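# Balance a bar level on the stand's ridge

## Task

Set the bar across the ridge at the top of the stand so that it sits very level there unsupported and stays that way; if only the robot is holding it in place at the end, the goal is not met.

## Robot and tools

Robot: two FANUC CRX arms, left_arm and right_arm, each carrying a Robotiq 140 mm two-finger gripper. Bases in the scene frame: left_arm at (+0.055, +0.424, 0), right_arm at (-0.058, -0.313, 0), both facing nearly straight along +x. Scene frame: origin on the table top midway between the arms, +z up, +x away from the robots over the table, left_arm on the +y side. The arm names are not image sides. Reported hand positions can be off somewhat, more so at long reach.

Gripper frame: fingers point along the gripper's +z, and they open and close along its y. end_effector_position is the point between the pads when closed. Closed fingertips extend about 33 mm past it, open ones about 9 mm. While closing, the tips move about 24 mm farther from the arm, so leave that much room above any surface.

ROW (used by both execute_actions and move): always one flat list of 20 numbers covering both arms. First left_arm: x, y, z (metres), qw, qx, qy, qz (unit quaternion, w first), gripper position, force_limit, speed. Then the same ten for right_arm. x, y, z and the quaternion are an absolute target pose for that gripper in the scene frame, not an offset. The three gripper numbers each run from -1 to 1. position: +1 is fully open (140 mm), about -0.8 is where the pads touch, and -1 closes until blocked. force_limit: about 14 N at -1, 60 N at 0, 107 N at +1. speed: about 30 mm/s at -1, 140 at 0, 250 at +1. A 0 is a real command, so to leave a gripper alone, resend its previous three values. To hold an arm still, resend the exact pose from the last result taken before it stopped, every call, with the same quaternion.

execute_actions {actions, pictures}: actions holds either nothing (just read the state), one action {rows, steps}, or one wait {steps}. An action lasts up to 15 control steps of 1/30 s. Each row is applied for one step, and the final row repeats until steps run out. A wait without rows allows up to 300 steps, counted from the previous result, and reply time is included. A target more than 0.6 m from the arm's last reported position along any gripper axis gets the call refused, and nothing is sent. On every step the command is clipped to within 70 mm and 16 degrees of the measured pose. After the last step the arm continues only to its last clipped pose, so check the result and send the rest.

move {target, speed}: target is one 20-number row. Each gripper travels in a straight line toward its absolute pose, both paths finishing together, 0.5 to 10 s, and stopping at 10 s even if short. speed is in m/s, from 0.002 to 0.5, default 0.25. Turning is capped at twice that value in rad/s, and each gripper takes the shorter rotation. Finger commands are sent at the start. Paths do not avoid obstacles or the other arm. Expect lag and overshoot, especially with a nearly straight arm. The result adds a move: line giving the ending (done, off_target, moving, held, fault) and the limits that acted. paced means the pose was clipped. held means a safety check blocked some steps, after which the arm may catch up faster than speed. The line also gives each gripper's distance from its target.

wait {seconds 0-10}: lets time pass without sending anything new. zoom_image {camera, region [x0,y0,x1,y1], max 504x504 px} enlarges part of the latest image from cam_high (672x504), cam_low (672x504), cam_left_wrist or cam_right_wrist (504x504). show_instructions displays the reference images. read_manual gives licence texts. finished_scene {scene} ends the scene for good and grades it, so call it only once the bar rests level by itself.

Result lines: the state line reads left_arm: ... | right_arm: ... with each gripper's position and quaternion. Hand target is the pose the controller is currently driving toward. HELD marks steps that were not sent. pose unreachable means the clearance check changed or blocked a command. object_status: 0 moving, 1 blocked while opening, 2 blocked while closing (a grip), 3 reached the requested position or pads met (thin items may still be held). position_measured is in counts, 3 open to 230 closed. To grip, send -1 and confirm status 2. To squeeze harder, raise force_limit and change position between -1 and -0.98.

Avoid: pushing past a contact, because the arms are stiff. Reaching joint load limits or 150 N of external force stops the arm for 10 s. Hitting the arms together, dropping or knocking anything off the table (that fails the task), slamming, and long loaded holds that heat motors (MOTOR HOT warns, OVER-TEMPERATURE stops the arm). Loose objects may get pushed briefly now and then. Place the bar gently, centred on the ridge, release it, back away, and confirm it stays level.

Each tool is called after "Request:" as name(argument=value, ...), one argument or row to a line, values as JSON.

## Session

Request:
execute_actions(
  actions=[],
)

Request:
show_instructions(
)

Scene clock: 0.00 s of 4100.00 s.
left_arm: end_effector_position=(+0.3666, +0.6375, +0.2697) position_measured=3 object_status=3 end_effector_quat_wxyz=(-0.169, +0.451, +0.876, +0.029) | right_arm: end_effector_position=(+0.5413, -0.2258, +0.2486) position_measured=3 object_status=3 end_effector_quat_wxyz=(-0.139, +0.637, +0.484, +0.583)
Joint positions: left_arm=[ 0.614 -0.045  0.079 -0.337 -1.79   3.081] | right_arm=[-0.386  0.108 -0.179 -1.369 -1.199 -2.523]
Joint velocities: left_arm=[ 0.     0.    -0.     0.001  0.     0.001] | right_arm=[-0.    -0.    -0.     0.     0.001  0.001]
Hand target (left_arm): +0.367, +0.637, +0.270; -0.169, +0.451, +0.876, +0.029
Hand target (right_arm): +0.541, -0.226, +0.249; -0.139, +0.637, +0.484, +0.583

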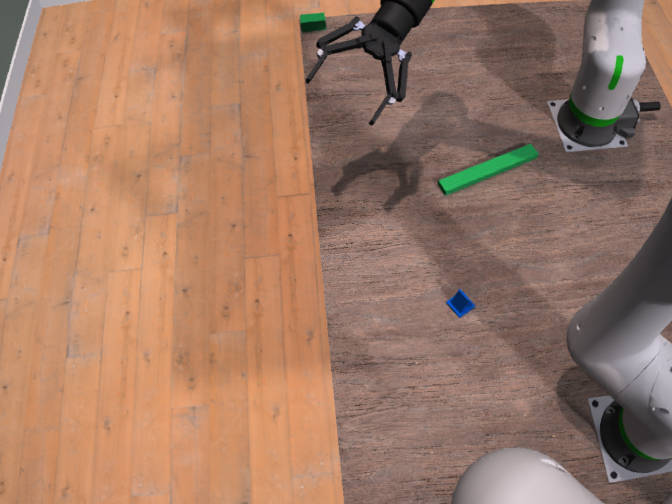

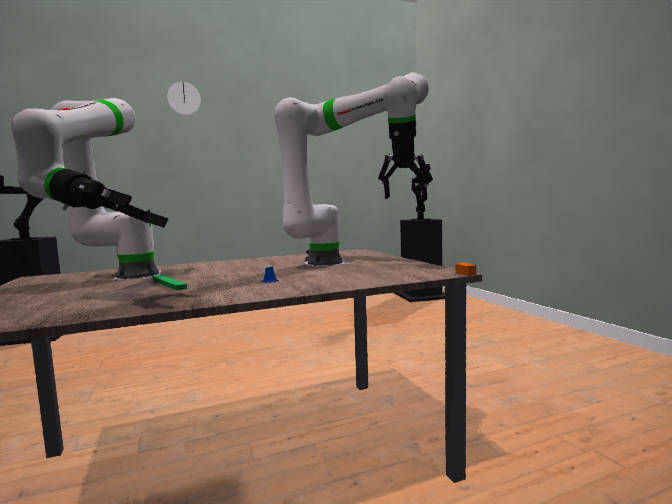

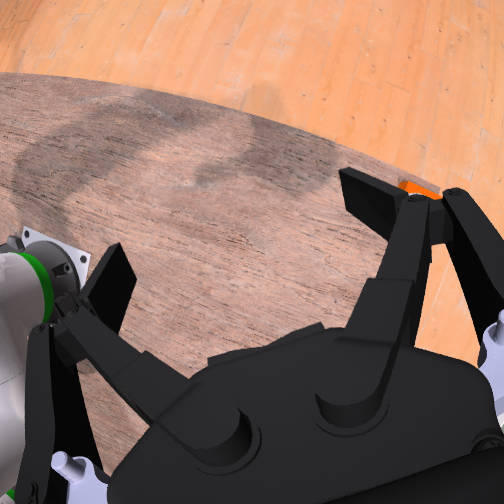

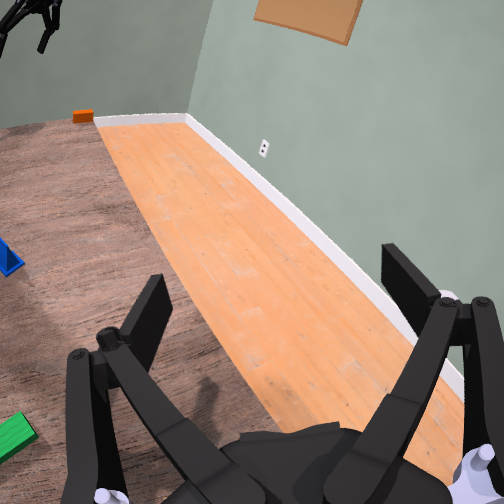

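Reference images for this scene: manual page 1, manual page 2, manual page 3.

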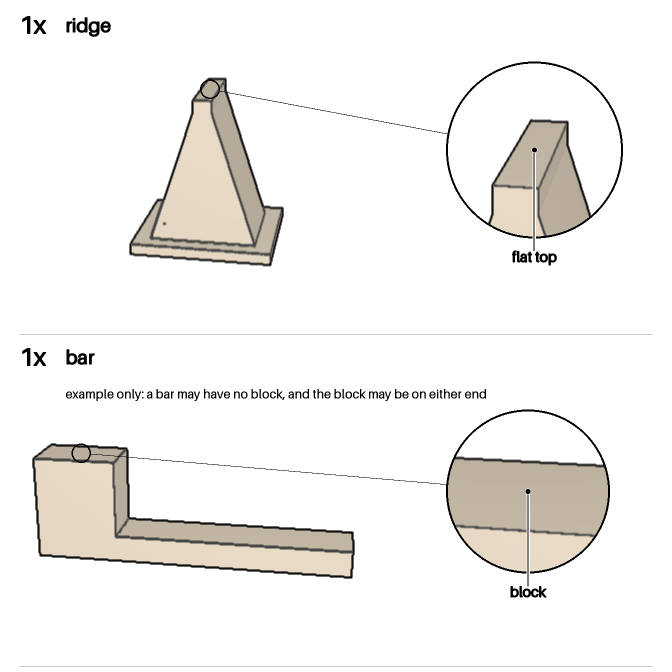

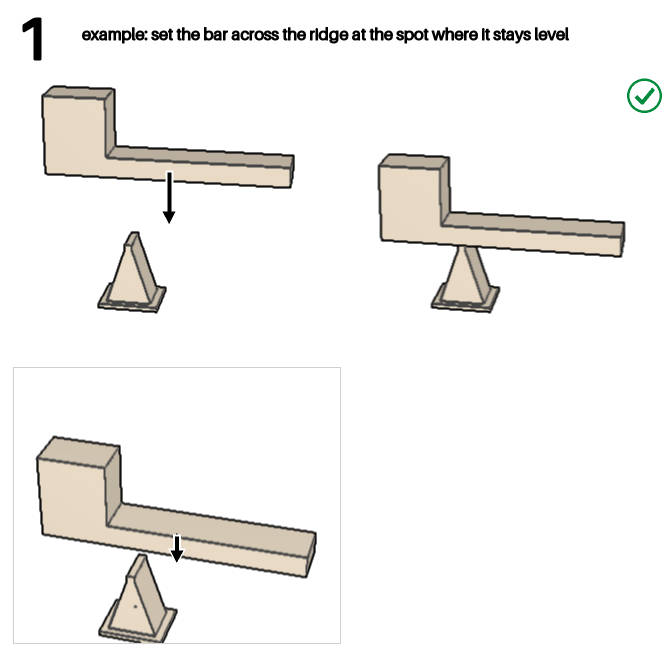

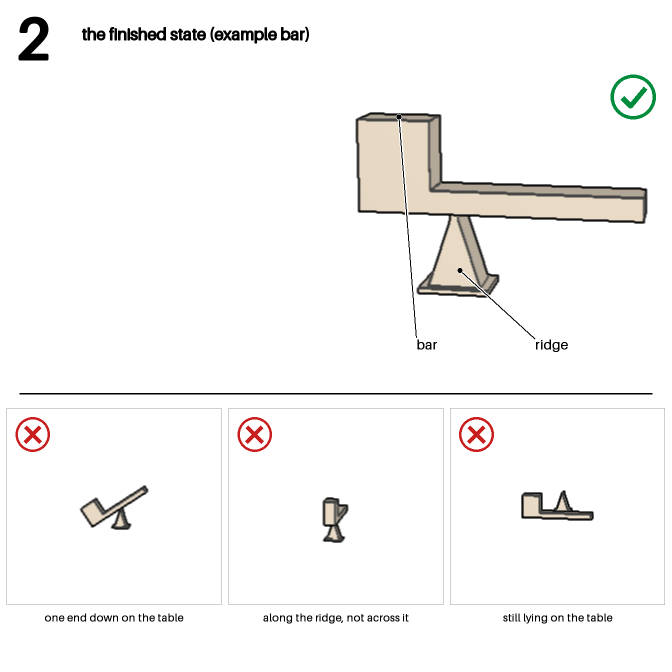

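Request:
move(
  target=[0.3666,0.6375,0.2697,-0.169,0.451,0.876,0.029,1,0,0,0.22,-0.185,0.1,0,-0.199,0.98,0,1,0,0],
)

Request:
zoom_image(
  camera="cam_high",
  region=[420, 270, 500, 340],
)

Scene clock: 9.27 s of 4100.00 s.
left_arm: end_effector_position=(+0.3666, +0.6375, +0.2697) position_measured=3 object_status=3 end_effector_quat_wxyz=(-0.169, +0.451, +0.876, +0.029) | right_arm: end_effector_position=(+0.2195, -0.1879, +0.0993) position_measured=3 object_status=3 end_effector_quat_wxyz=(-0.002, -0.197, +0.980, -0.004)
Joint positions: left_arm=[ 0.615 -0.045  0.079 -0.337 -1.789  3.081] | right_arm=[ 0.857 -0.342 -0.615  0.004 -1.305 -2.045]
Joint velocities: left_arm=[-0.     0.    -0.    -0.001 -0.    -0.001] | right_arm=[ 0.007 -0.003 -0.003  0.004 -0.    -0.008]
Hand target (left_arm): +0.367, +0.638, +0.270; -0.169, +0.451, +0.876, +0.029
Hand target (right_arm): +0.219, -0.188, +0.099; -0.001, -0.197, +0.980, -0.004
Off the commanded pose (left_arm): 0.000 m, 0 deg.
Off the commanded pose (right_arm): 0.003 m, 1 deg.
After step 90, 0.97 s passed at rest.
move: done

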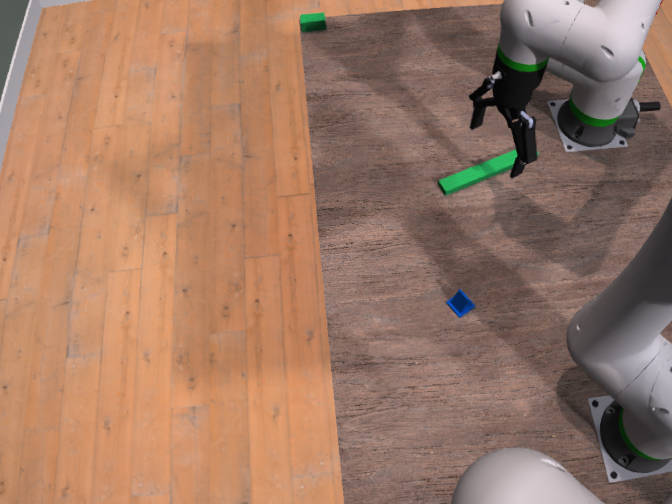

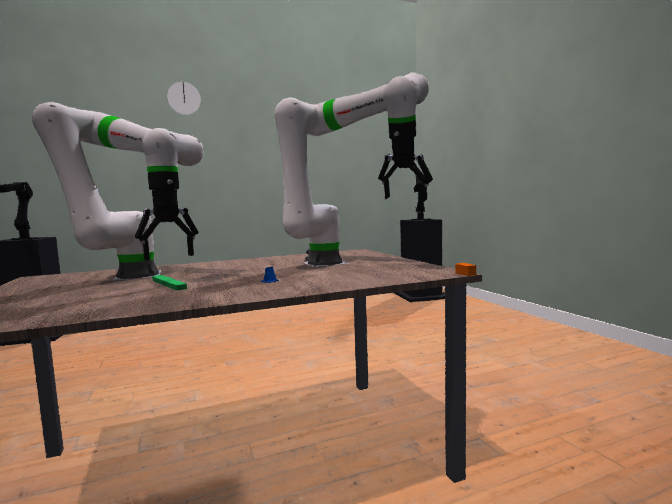

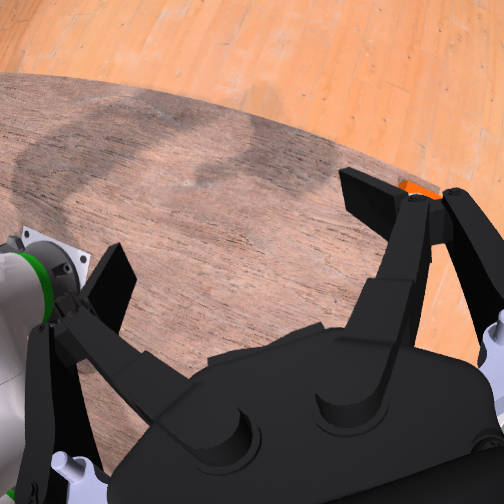

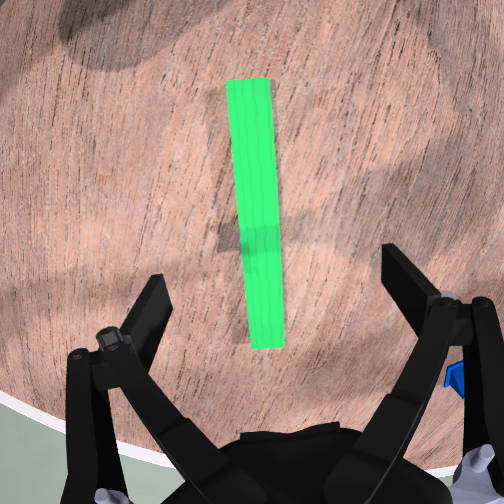

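Region (420, 270, 500, 340) of cam_high's 672x504 image, scaled by 6.300, with more detail than that image has; it fills the top 441 rows of this view, and the rest is white.

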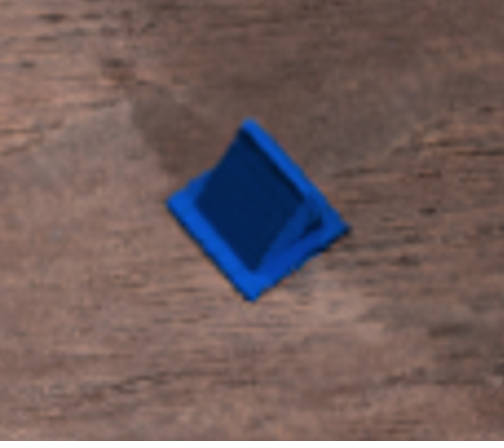

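Request:
move(
  target=[0.3666,0.6375,0.2697,-0.169,0.451,0.876,0.029,1,0,0,0.22,-0.188,0.04,0,-0.199,0.98,0,0.1,0,0],
  speed=0.12,
)

Request:
zoom_image(
  camera="cam_high",
  region=[420, 100, 560, 220],
)

Scene clock: 12.80 s of 4100.00 s.
left_arm: end_effector_position=(+0.3666, +0.6375, +0.2697) position_measured=3 object_status=3 end_effector_quat_wxyz=(-0.169, +0.451, +0.876, +0.029) | right_arm: end_effector_position=(+0.2199, -0.1882, +0.0401) position_measured=117 object_status=3 end_effector_quat_wxyz=(+0.000, -0.199, +0.980, -0.000)
Joint positions: left_arm=[ 0.615 -0.045  0.079 -0.337 -1.789  3.081] | right_arm=[ 0.85  -0.283 -0.72   0.    -1.134 -2.033]
Joint velocities: left_arm=[-0.     0.001 -0.     0.001 -0.001  0.001] | right_arm=[-0.     0.003 -0.001 -0.     0.002  0.001]
Hand target (left_arm): +0.367, +0.637, +0.270; -0.169, +0.451, +0.876, +0.029
Hand target (right_arm): +0.220, -0.188, +0.040; +0.000, -0.199, +0.980, -0.000
Off the commanded pose (left_arm): 0.000 m, 0 deg.
Off the commanded pose (right_arm): 0.000 m, 0 deg.
move: done

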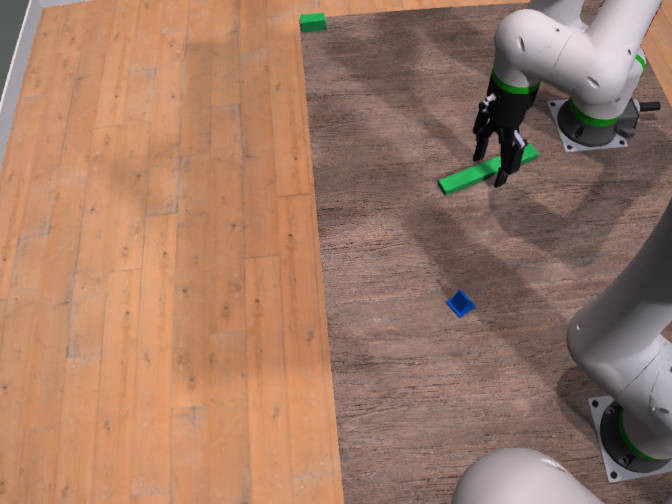

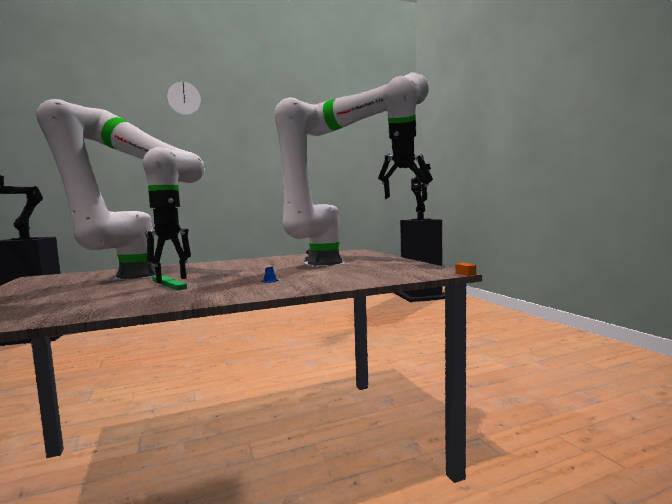

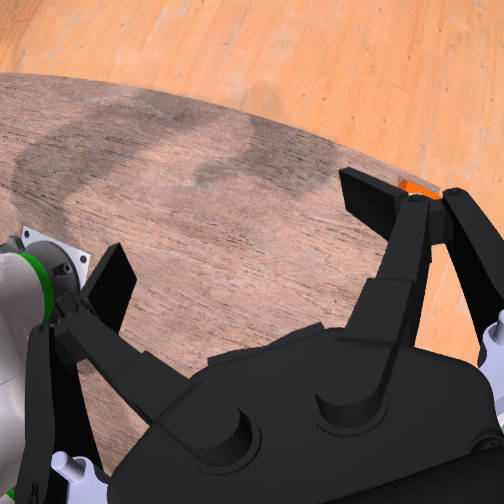

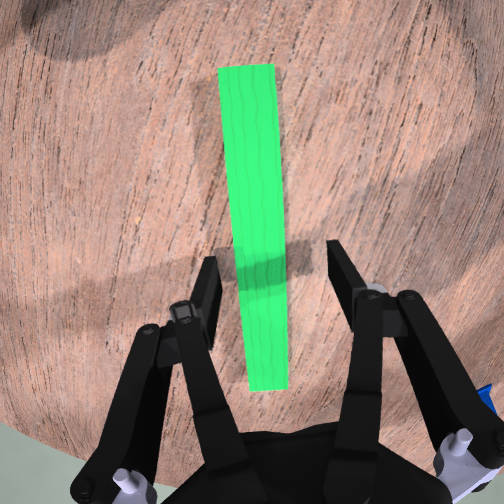

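Region (420, 100, 560, 220) of cam_high's 672x504 image, scaled by 3.600, with more detail than that image has; it fills the top 432 rows of this view, and the rest is white.

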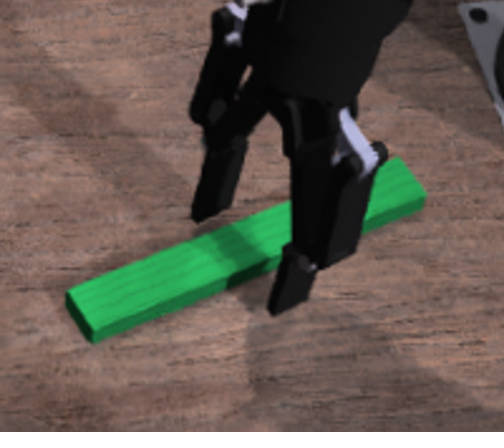

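Request:
move(
  target=[0.3666,0.6375,0.2697,-0.169,0.451,0.876,0.029,1,0,0,0.2225,-0.1935,0.036,0,-0.199,0.98,0,0.1,0,0],
  speed=0.03,
)

Request:
move(
  target=[0.3666,0.6375,0.2697,-0.169,0.451,0.876,0.029,1,0,0,0.2225,-0.1935,0.036,0,-0.199,0.98,0,-1,0,-0.5],
)

Scene clock: 16.17 s of 4100.00 s.
left_arm: end_effector_position=(+0.3666, +0.6375, +0.2697) position_measured=3 object_status=3 end_effector_quat_wxyz=(-0.169, +0.451, +0.876, +0.029) | right_arm: end_effector_position=(+0.2224, -0.1934, +0.0360) position_measured=117 object_status=3 end_effector_quat_wxyz=(-0.000, -0.199, +0.980, +0.000)
Joint positions: left_arm=[ 0.615 -0.045  0.079 -0.337 -1.789  3.081] | right_arm=[ 0.83  -0.277 -0.726 -0.    -1.121 -2.013]
Joint velocities: left_arm=[-0.     0.001 -0.     0.     0.    -0.   ] | right_arm=[-0.002  0.002 -0.     0.     0.002  0.003]
Hand target (left_arm): +0.367, +0.637, +0.270; -0.169, +0.451, +0.876, +0.029
Hand target (right_arm): +0.222, -0.193, +0.036; -0.000, -0.199, +0.980, +0.000
Off the commanded pose (left_arm): 0.000 m, 0 deg.
Off the commanded pose (right_arm): 0.000 m, 0 deg.
move: done

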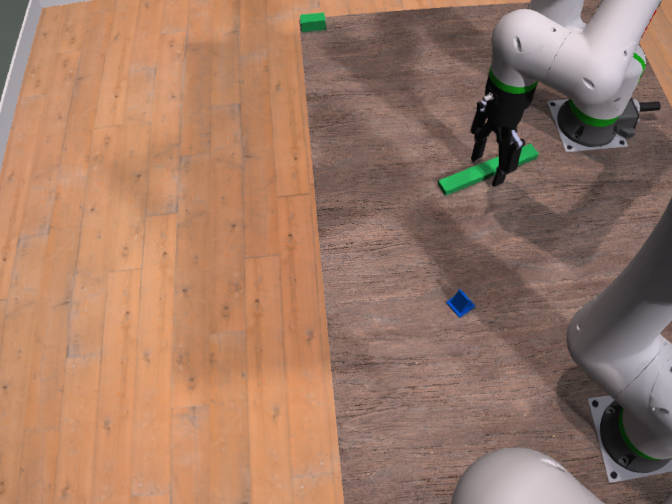

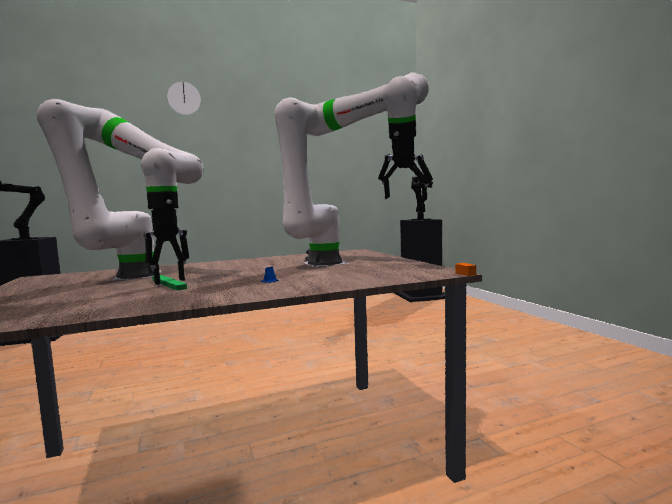

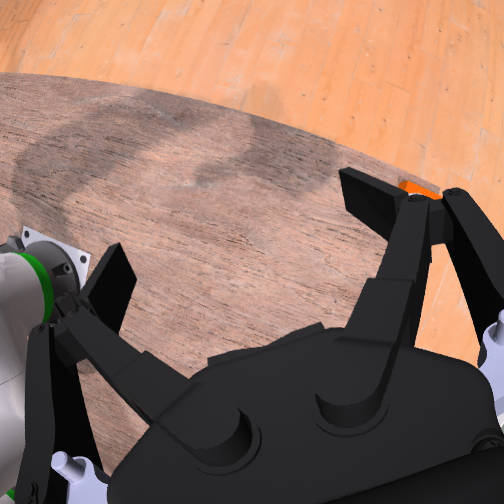

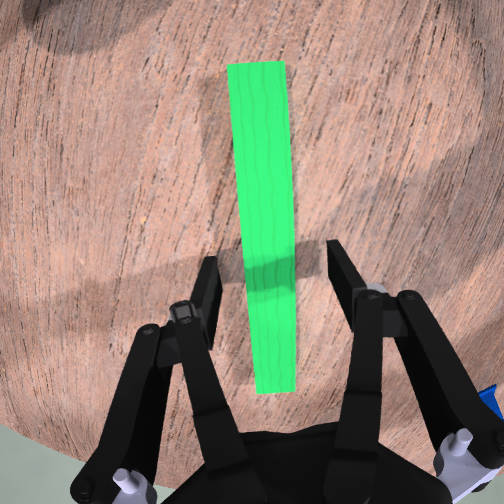

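Scene clock: 16.90 s of 4100.00 s.
left_arm: end_effector_position=(+0.3666, +0.6375, +0.2697) position_measured=3 object_status=3 end_effector_quat_wxyz=(-0.169, +0.451, +0.876, +0.029) | right_arm: end_effector_position=(+0.2225, -0.1935, +0.0360) position_measured=184 object_status=2 end_effector_quat_wxyz=(-0.000, -0.199, +0.980, +0.000)
Joint positions: left_arm=[ 0.615 -0.045  0.079 -0.337 -1.789  3.081] | right_arm=[ 0.83  -0.277 -0.726 -0.    -1.121 -2.013]
Joint velocities: left_arm=[-0.     0.    -0.    -0.001 -0.     0.001] | right_arm=[ 0.001 -0.    -0.     0.001 -0.    -0.   ]
Hand target (left_arm): +0.367, +0.637, +0.270; -0.169, +0.451, +0.876, +0.029
Hand target (right_arm): +0.222, -0.193, +0.036; -0.000, -0.199, +0.980, +0.000
Off the commanded pose (left_arm): 0.000 m, 0 deg.
Off the commanded pose (right_arm): 0.000 m, 0 deg.
move: done

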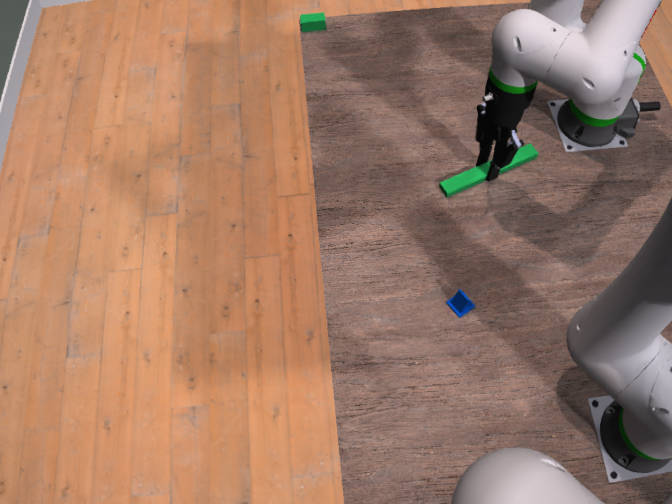

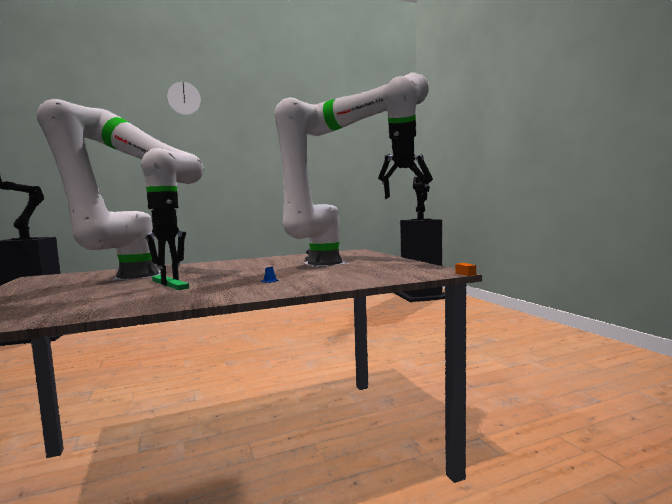

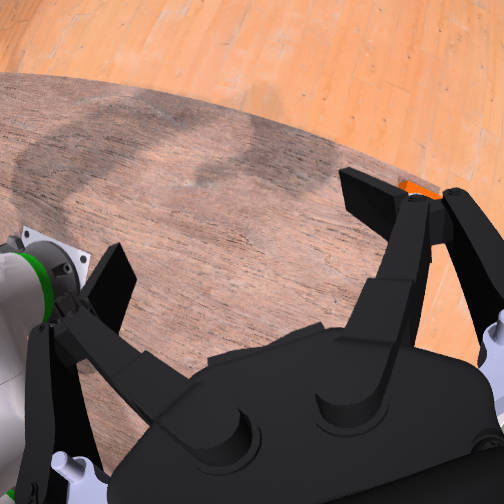

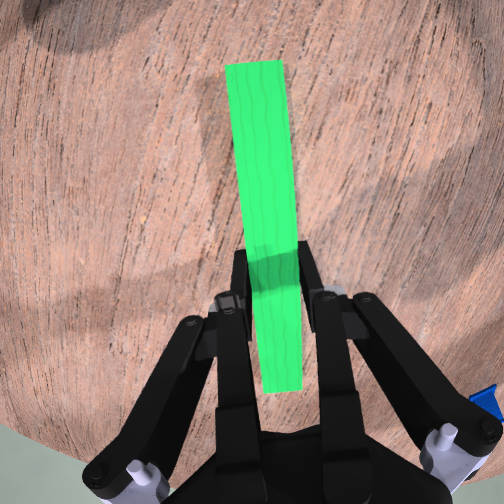

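Request:
move(
  target=[0.3666,0.6375,0.2697,-0.169,0.451,0.876,0.029,1,0,0,0.24,-0.17,0.08,0,-0.199,0.98,0,-1,0,-0.5],
  speed=0.12,
)

Request:
move(
  target=[0.3666,0.6375,0.2697,-0.169,0.451,0.876,0.029,1,0,0,0.412,0.065,0.078,0,-0.284,0.959,0,-1,0,-0.5],
  speed=0.2,
)

Request:
zoom_image(
  camera="cam_high",
  region=[380, 210, 530, 340],
)

Request:
zoom_image(
  camera="cam_low",
  region=[210, 230, 310, 300],
)

Scene clock: 21.37 s of 4100.00 s.
left_arm: end_effector_position=(+0.3666, +0.6375, +0.2697) position_measured=3 object_status=3 end_effector_quat_wxyz=(-0.169, +0.451, +0.876, +0.029) | right_arm: end_effector_position=(+0.2401, -0.1699, +0.0799) position_measured=185 object_status=2 end_effector_quat_wxyz=(+0.000, -0.199, +0.980, -0.000)
Joint positions: left_arm=[ 0.615 -0.045  0.079 -0.337 -1.789  3.081] | right_arm=[ 0.839 -0.249 -0.595  0.    -1.224 -2.021]
Joint velocities: left_arm=[-0.     0.001  0.    -0.     0.     0.   ] | right_arm=[ 0.001  0.001  0.002 -0.001 -0.     0.   ]
Hand target (left_arm): +0.367, +0.637, +0.270; -0.169, +0.451, +0.876, +0.029
Hand target (right_arm): +0.240, -0.170, +0.080; -0.000, -0.199, +0.980, +0.000
Off the commanded pose (left_arm): 0.000 m, 0 deg.
Off the commanded pose (right_arm): 0.000 m, 0 deg.
After step 90, 0.63 s passed at rest.
move: done

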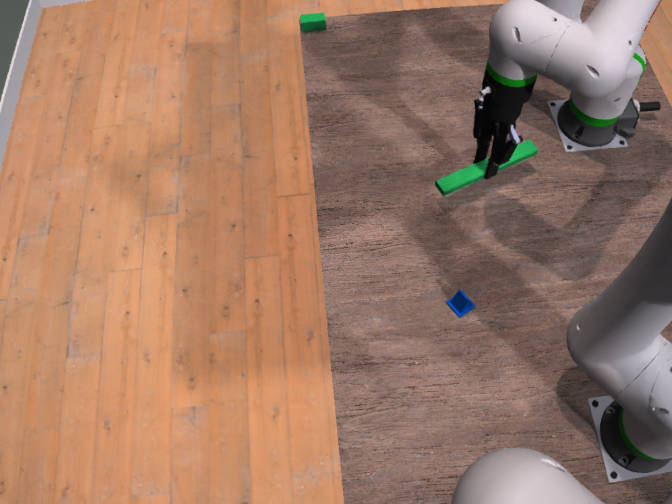

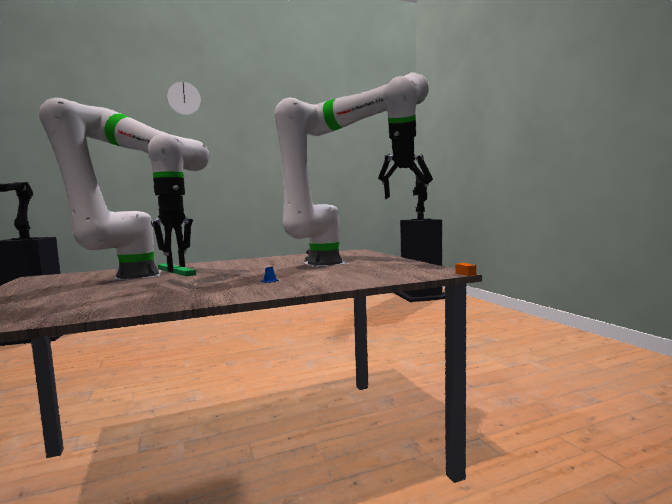

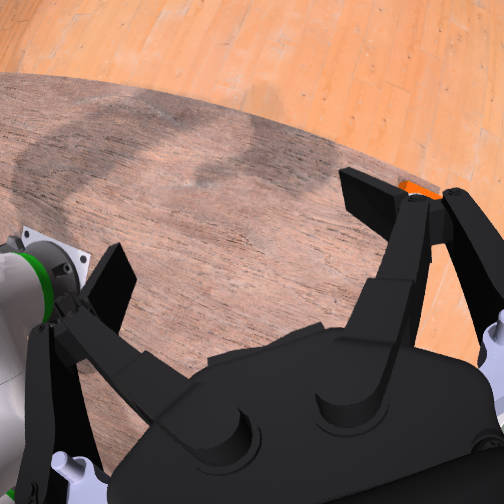

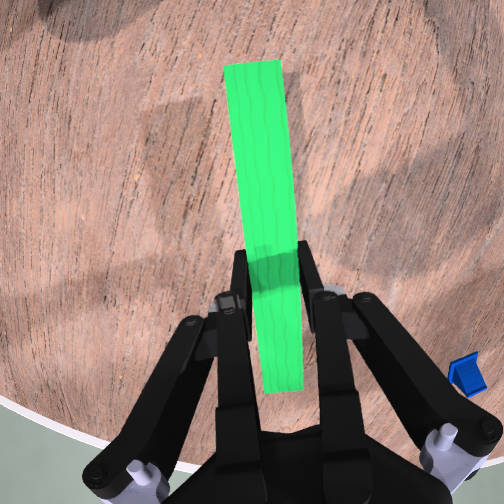

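Scene clock: 23.30 s of 4100.00 s.
left_arm: end_effector_position=(+0.3666, +0.6375, +0.2697) position_measured=3 object_status=3 end_effector_quat_wxyz=(-0.169, +0.451, +0.876, +0.029) | right_arm: end_effector_position=(+0.4121, +0.0649, +0.0780) position_measured=185 object_status=2 end_effector_quat_wxyz=(+0.000, -0.284, +0.959, -0.000)
Joint positions: left_arm=[ 0.615 -0.045  0.079 -0.337 -1.789  3.081] | right_arm=[ 0.882  0.443  0.158  0.    -1.286 -1.889]
Joint velocities: left_arm=[ 0.     0.    -0.    -0.     0.     0.001] | right_arm=[-0.002  0.002  0.005 -0.    -0.003  0.   ]
Hand target (left_arm): +0.367, +0.637, +0.270; -0.169, +0.451, +0.876, +0.029
Hand target (right_arm): +0.412, +0.065, +0.078; +0.000, -0.284, +0.959, -0.000
Off the commanded pose (left_arm): 0.000 m, 0 deg.
Off the commanded pose (right_arm): 0.000 m, 0 deg.
move: done

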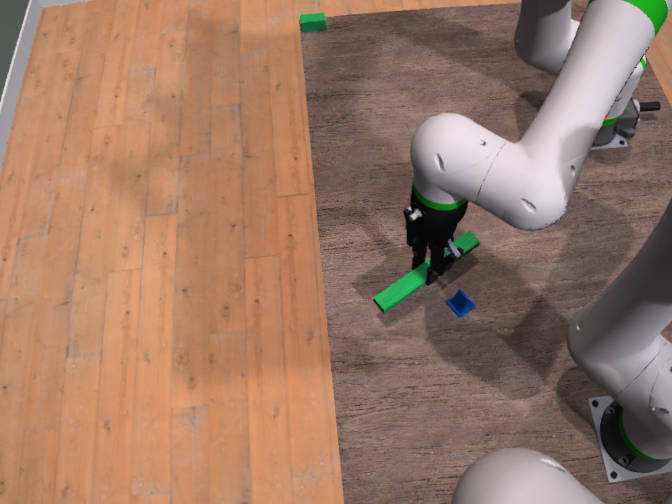

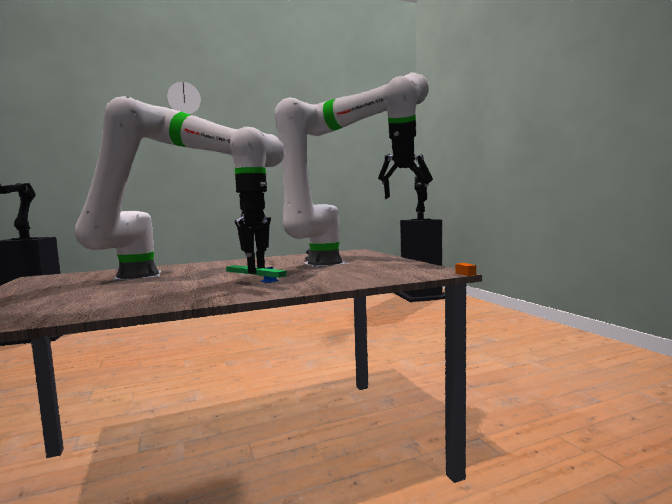

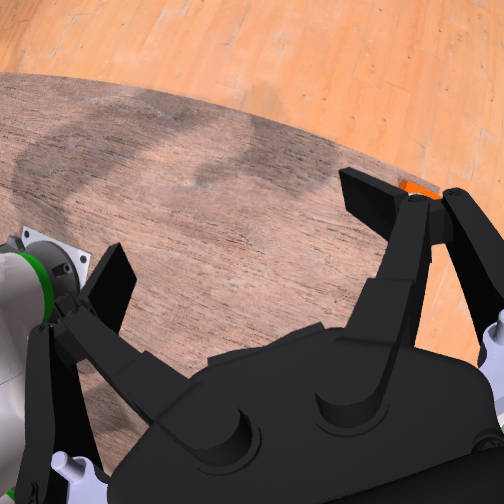

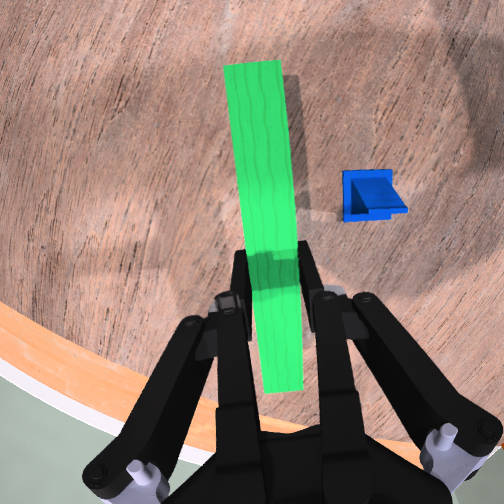

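Region (380, 210, 530, 340) of cam_high's 672x504 image, scaled by 3.360, with more detail than that image has; it fills the top 437 rows of this view, and the rest is white.

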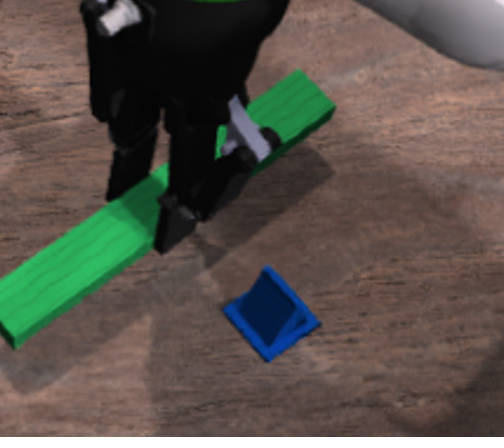

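Region (210, 230, 310, 300) of cam_low's 672x504 image, scaled by 5.040, with more detail than that image has; it fills the top 353 rows of this view, and the rest is white.

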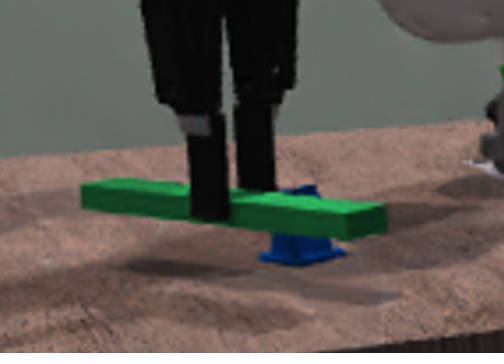

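Request:
move(
  target=[0.3666,0.6375,0.2697,-0.169,0.451,0.876,0.029,1,0,0,0.3855,0.054,0.078,0,-0.233,0.972,0,-1,0,-0.5],
  speed=0.06,
)

Request:
zoom_image(
  camera="cam_high",
  region=[380, 210, 530, 340],
)

Request:
zoom_image(
  camera="cam_right_wrist",
  region=[200, 170, 440, 330],
)

Scene clock: 27.63 s of 4100.00 s.
left_arm: end_effector_position=(+0.3666, +0.6375, +0.2697) position_measured=3 object_status=3 end_effector_quat_wxyz=(-0.169, +0.451, +0.876, +0.029) | right_arm: end_effector_position=(+0.3855, +0.0540, +0.0780) position_measured=185 object_status=2 end_effector_quat_wxyz=(-0.000, -0.233, +0.972, +0.000)
Joint positions: left_arm=[ 0.615 -0.045  0.079 -0.337 -1.789  3.081] | right_arm=[ 0.906  0.377  0.066 -0.    -1.26  -2.019]
Joint velocities: left_arm=[-0.    -0.001 -0.     0.    -0.    -0.001] | right_arm=[-0.001  0.    -0.002  0.     0.001 -0.004]
Hand target (left_arm): +0.367, +0.637, +0.270; -0.169, +0.451, +0.876, +0.029
Hand target (right_arm): +0.386, +0.054, +0.078; +0.000, -0.233, +0.972, -0.000
Off the commanded pose (left_arm): 0.000 m, 0 deg.
Off the commanded pose (right_arm): 0.000 m, 0 deg.
move: done

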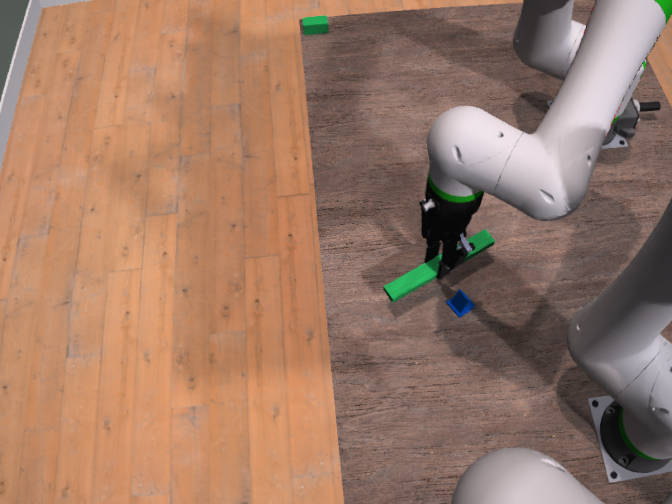

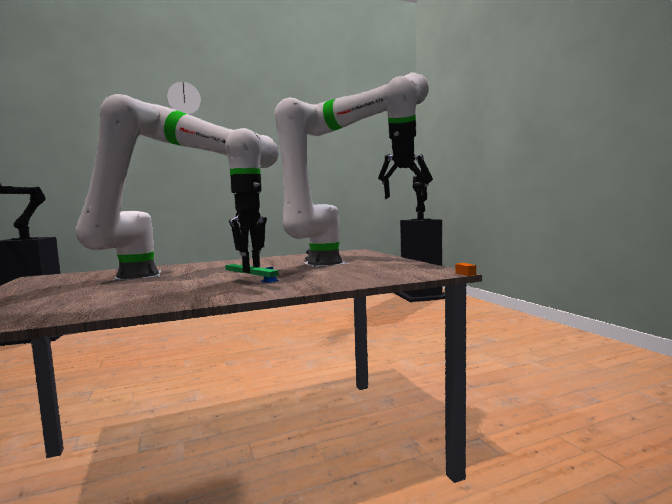

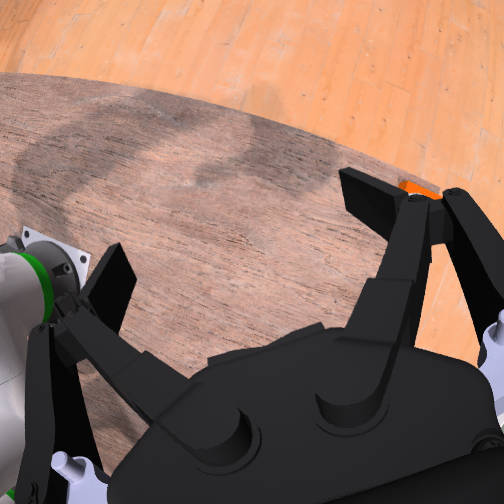

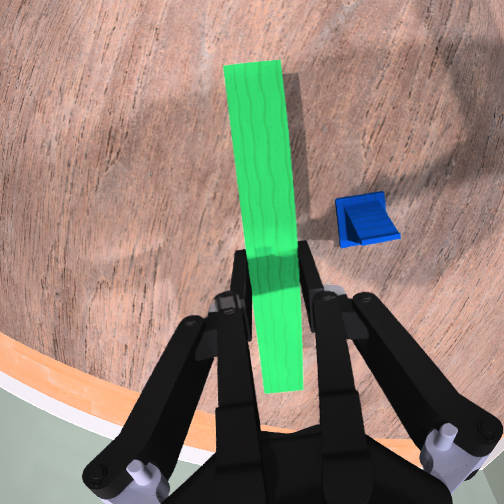

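Region (380, 210, 530, 340) of cam_high's 672x504 image, scaled by 3.360, with more detail than that image has; it fills the top 437 rows of this view, and the rest is white.

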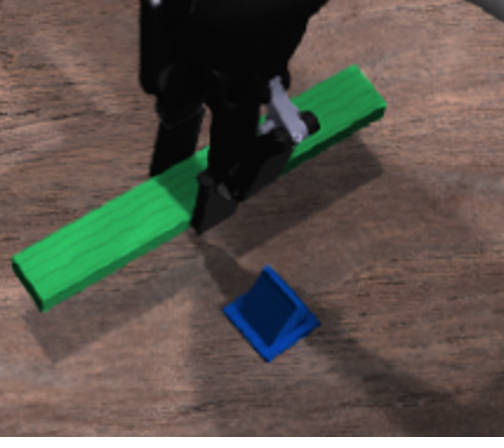

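Region (200, 170, 440, 330) of cam_right_wrist's 504x504 image, scaled by 2.100, with more detail than that image has.

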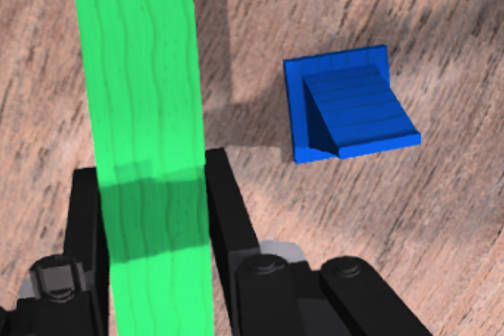

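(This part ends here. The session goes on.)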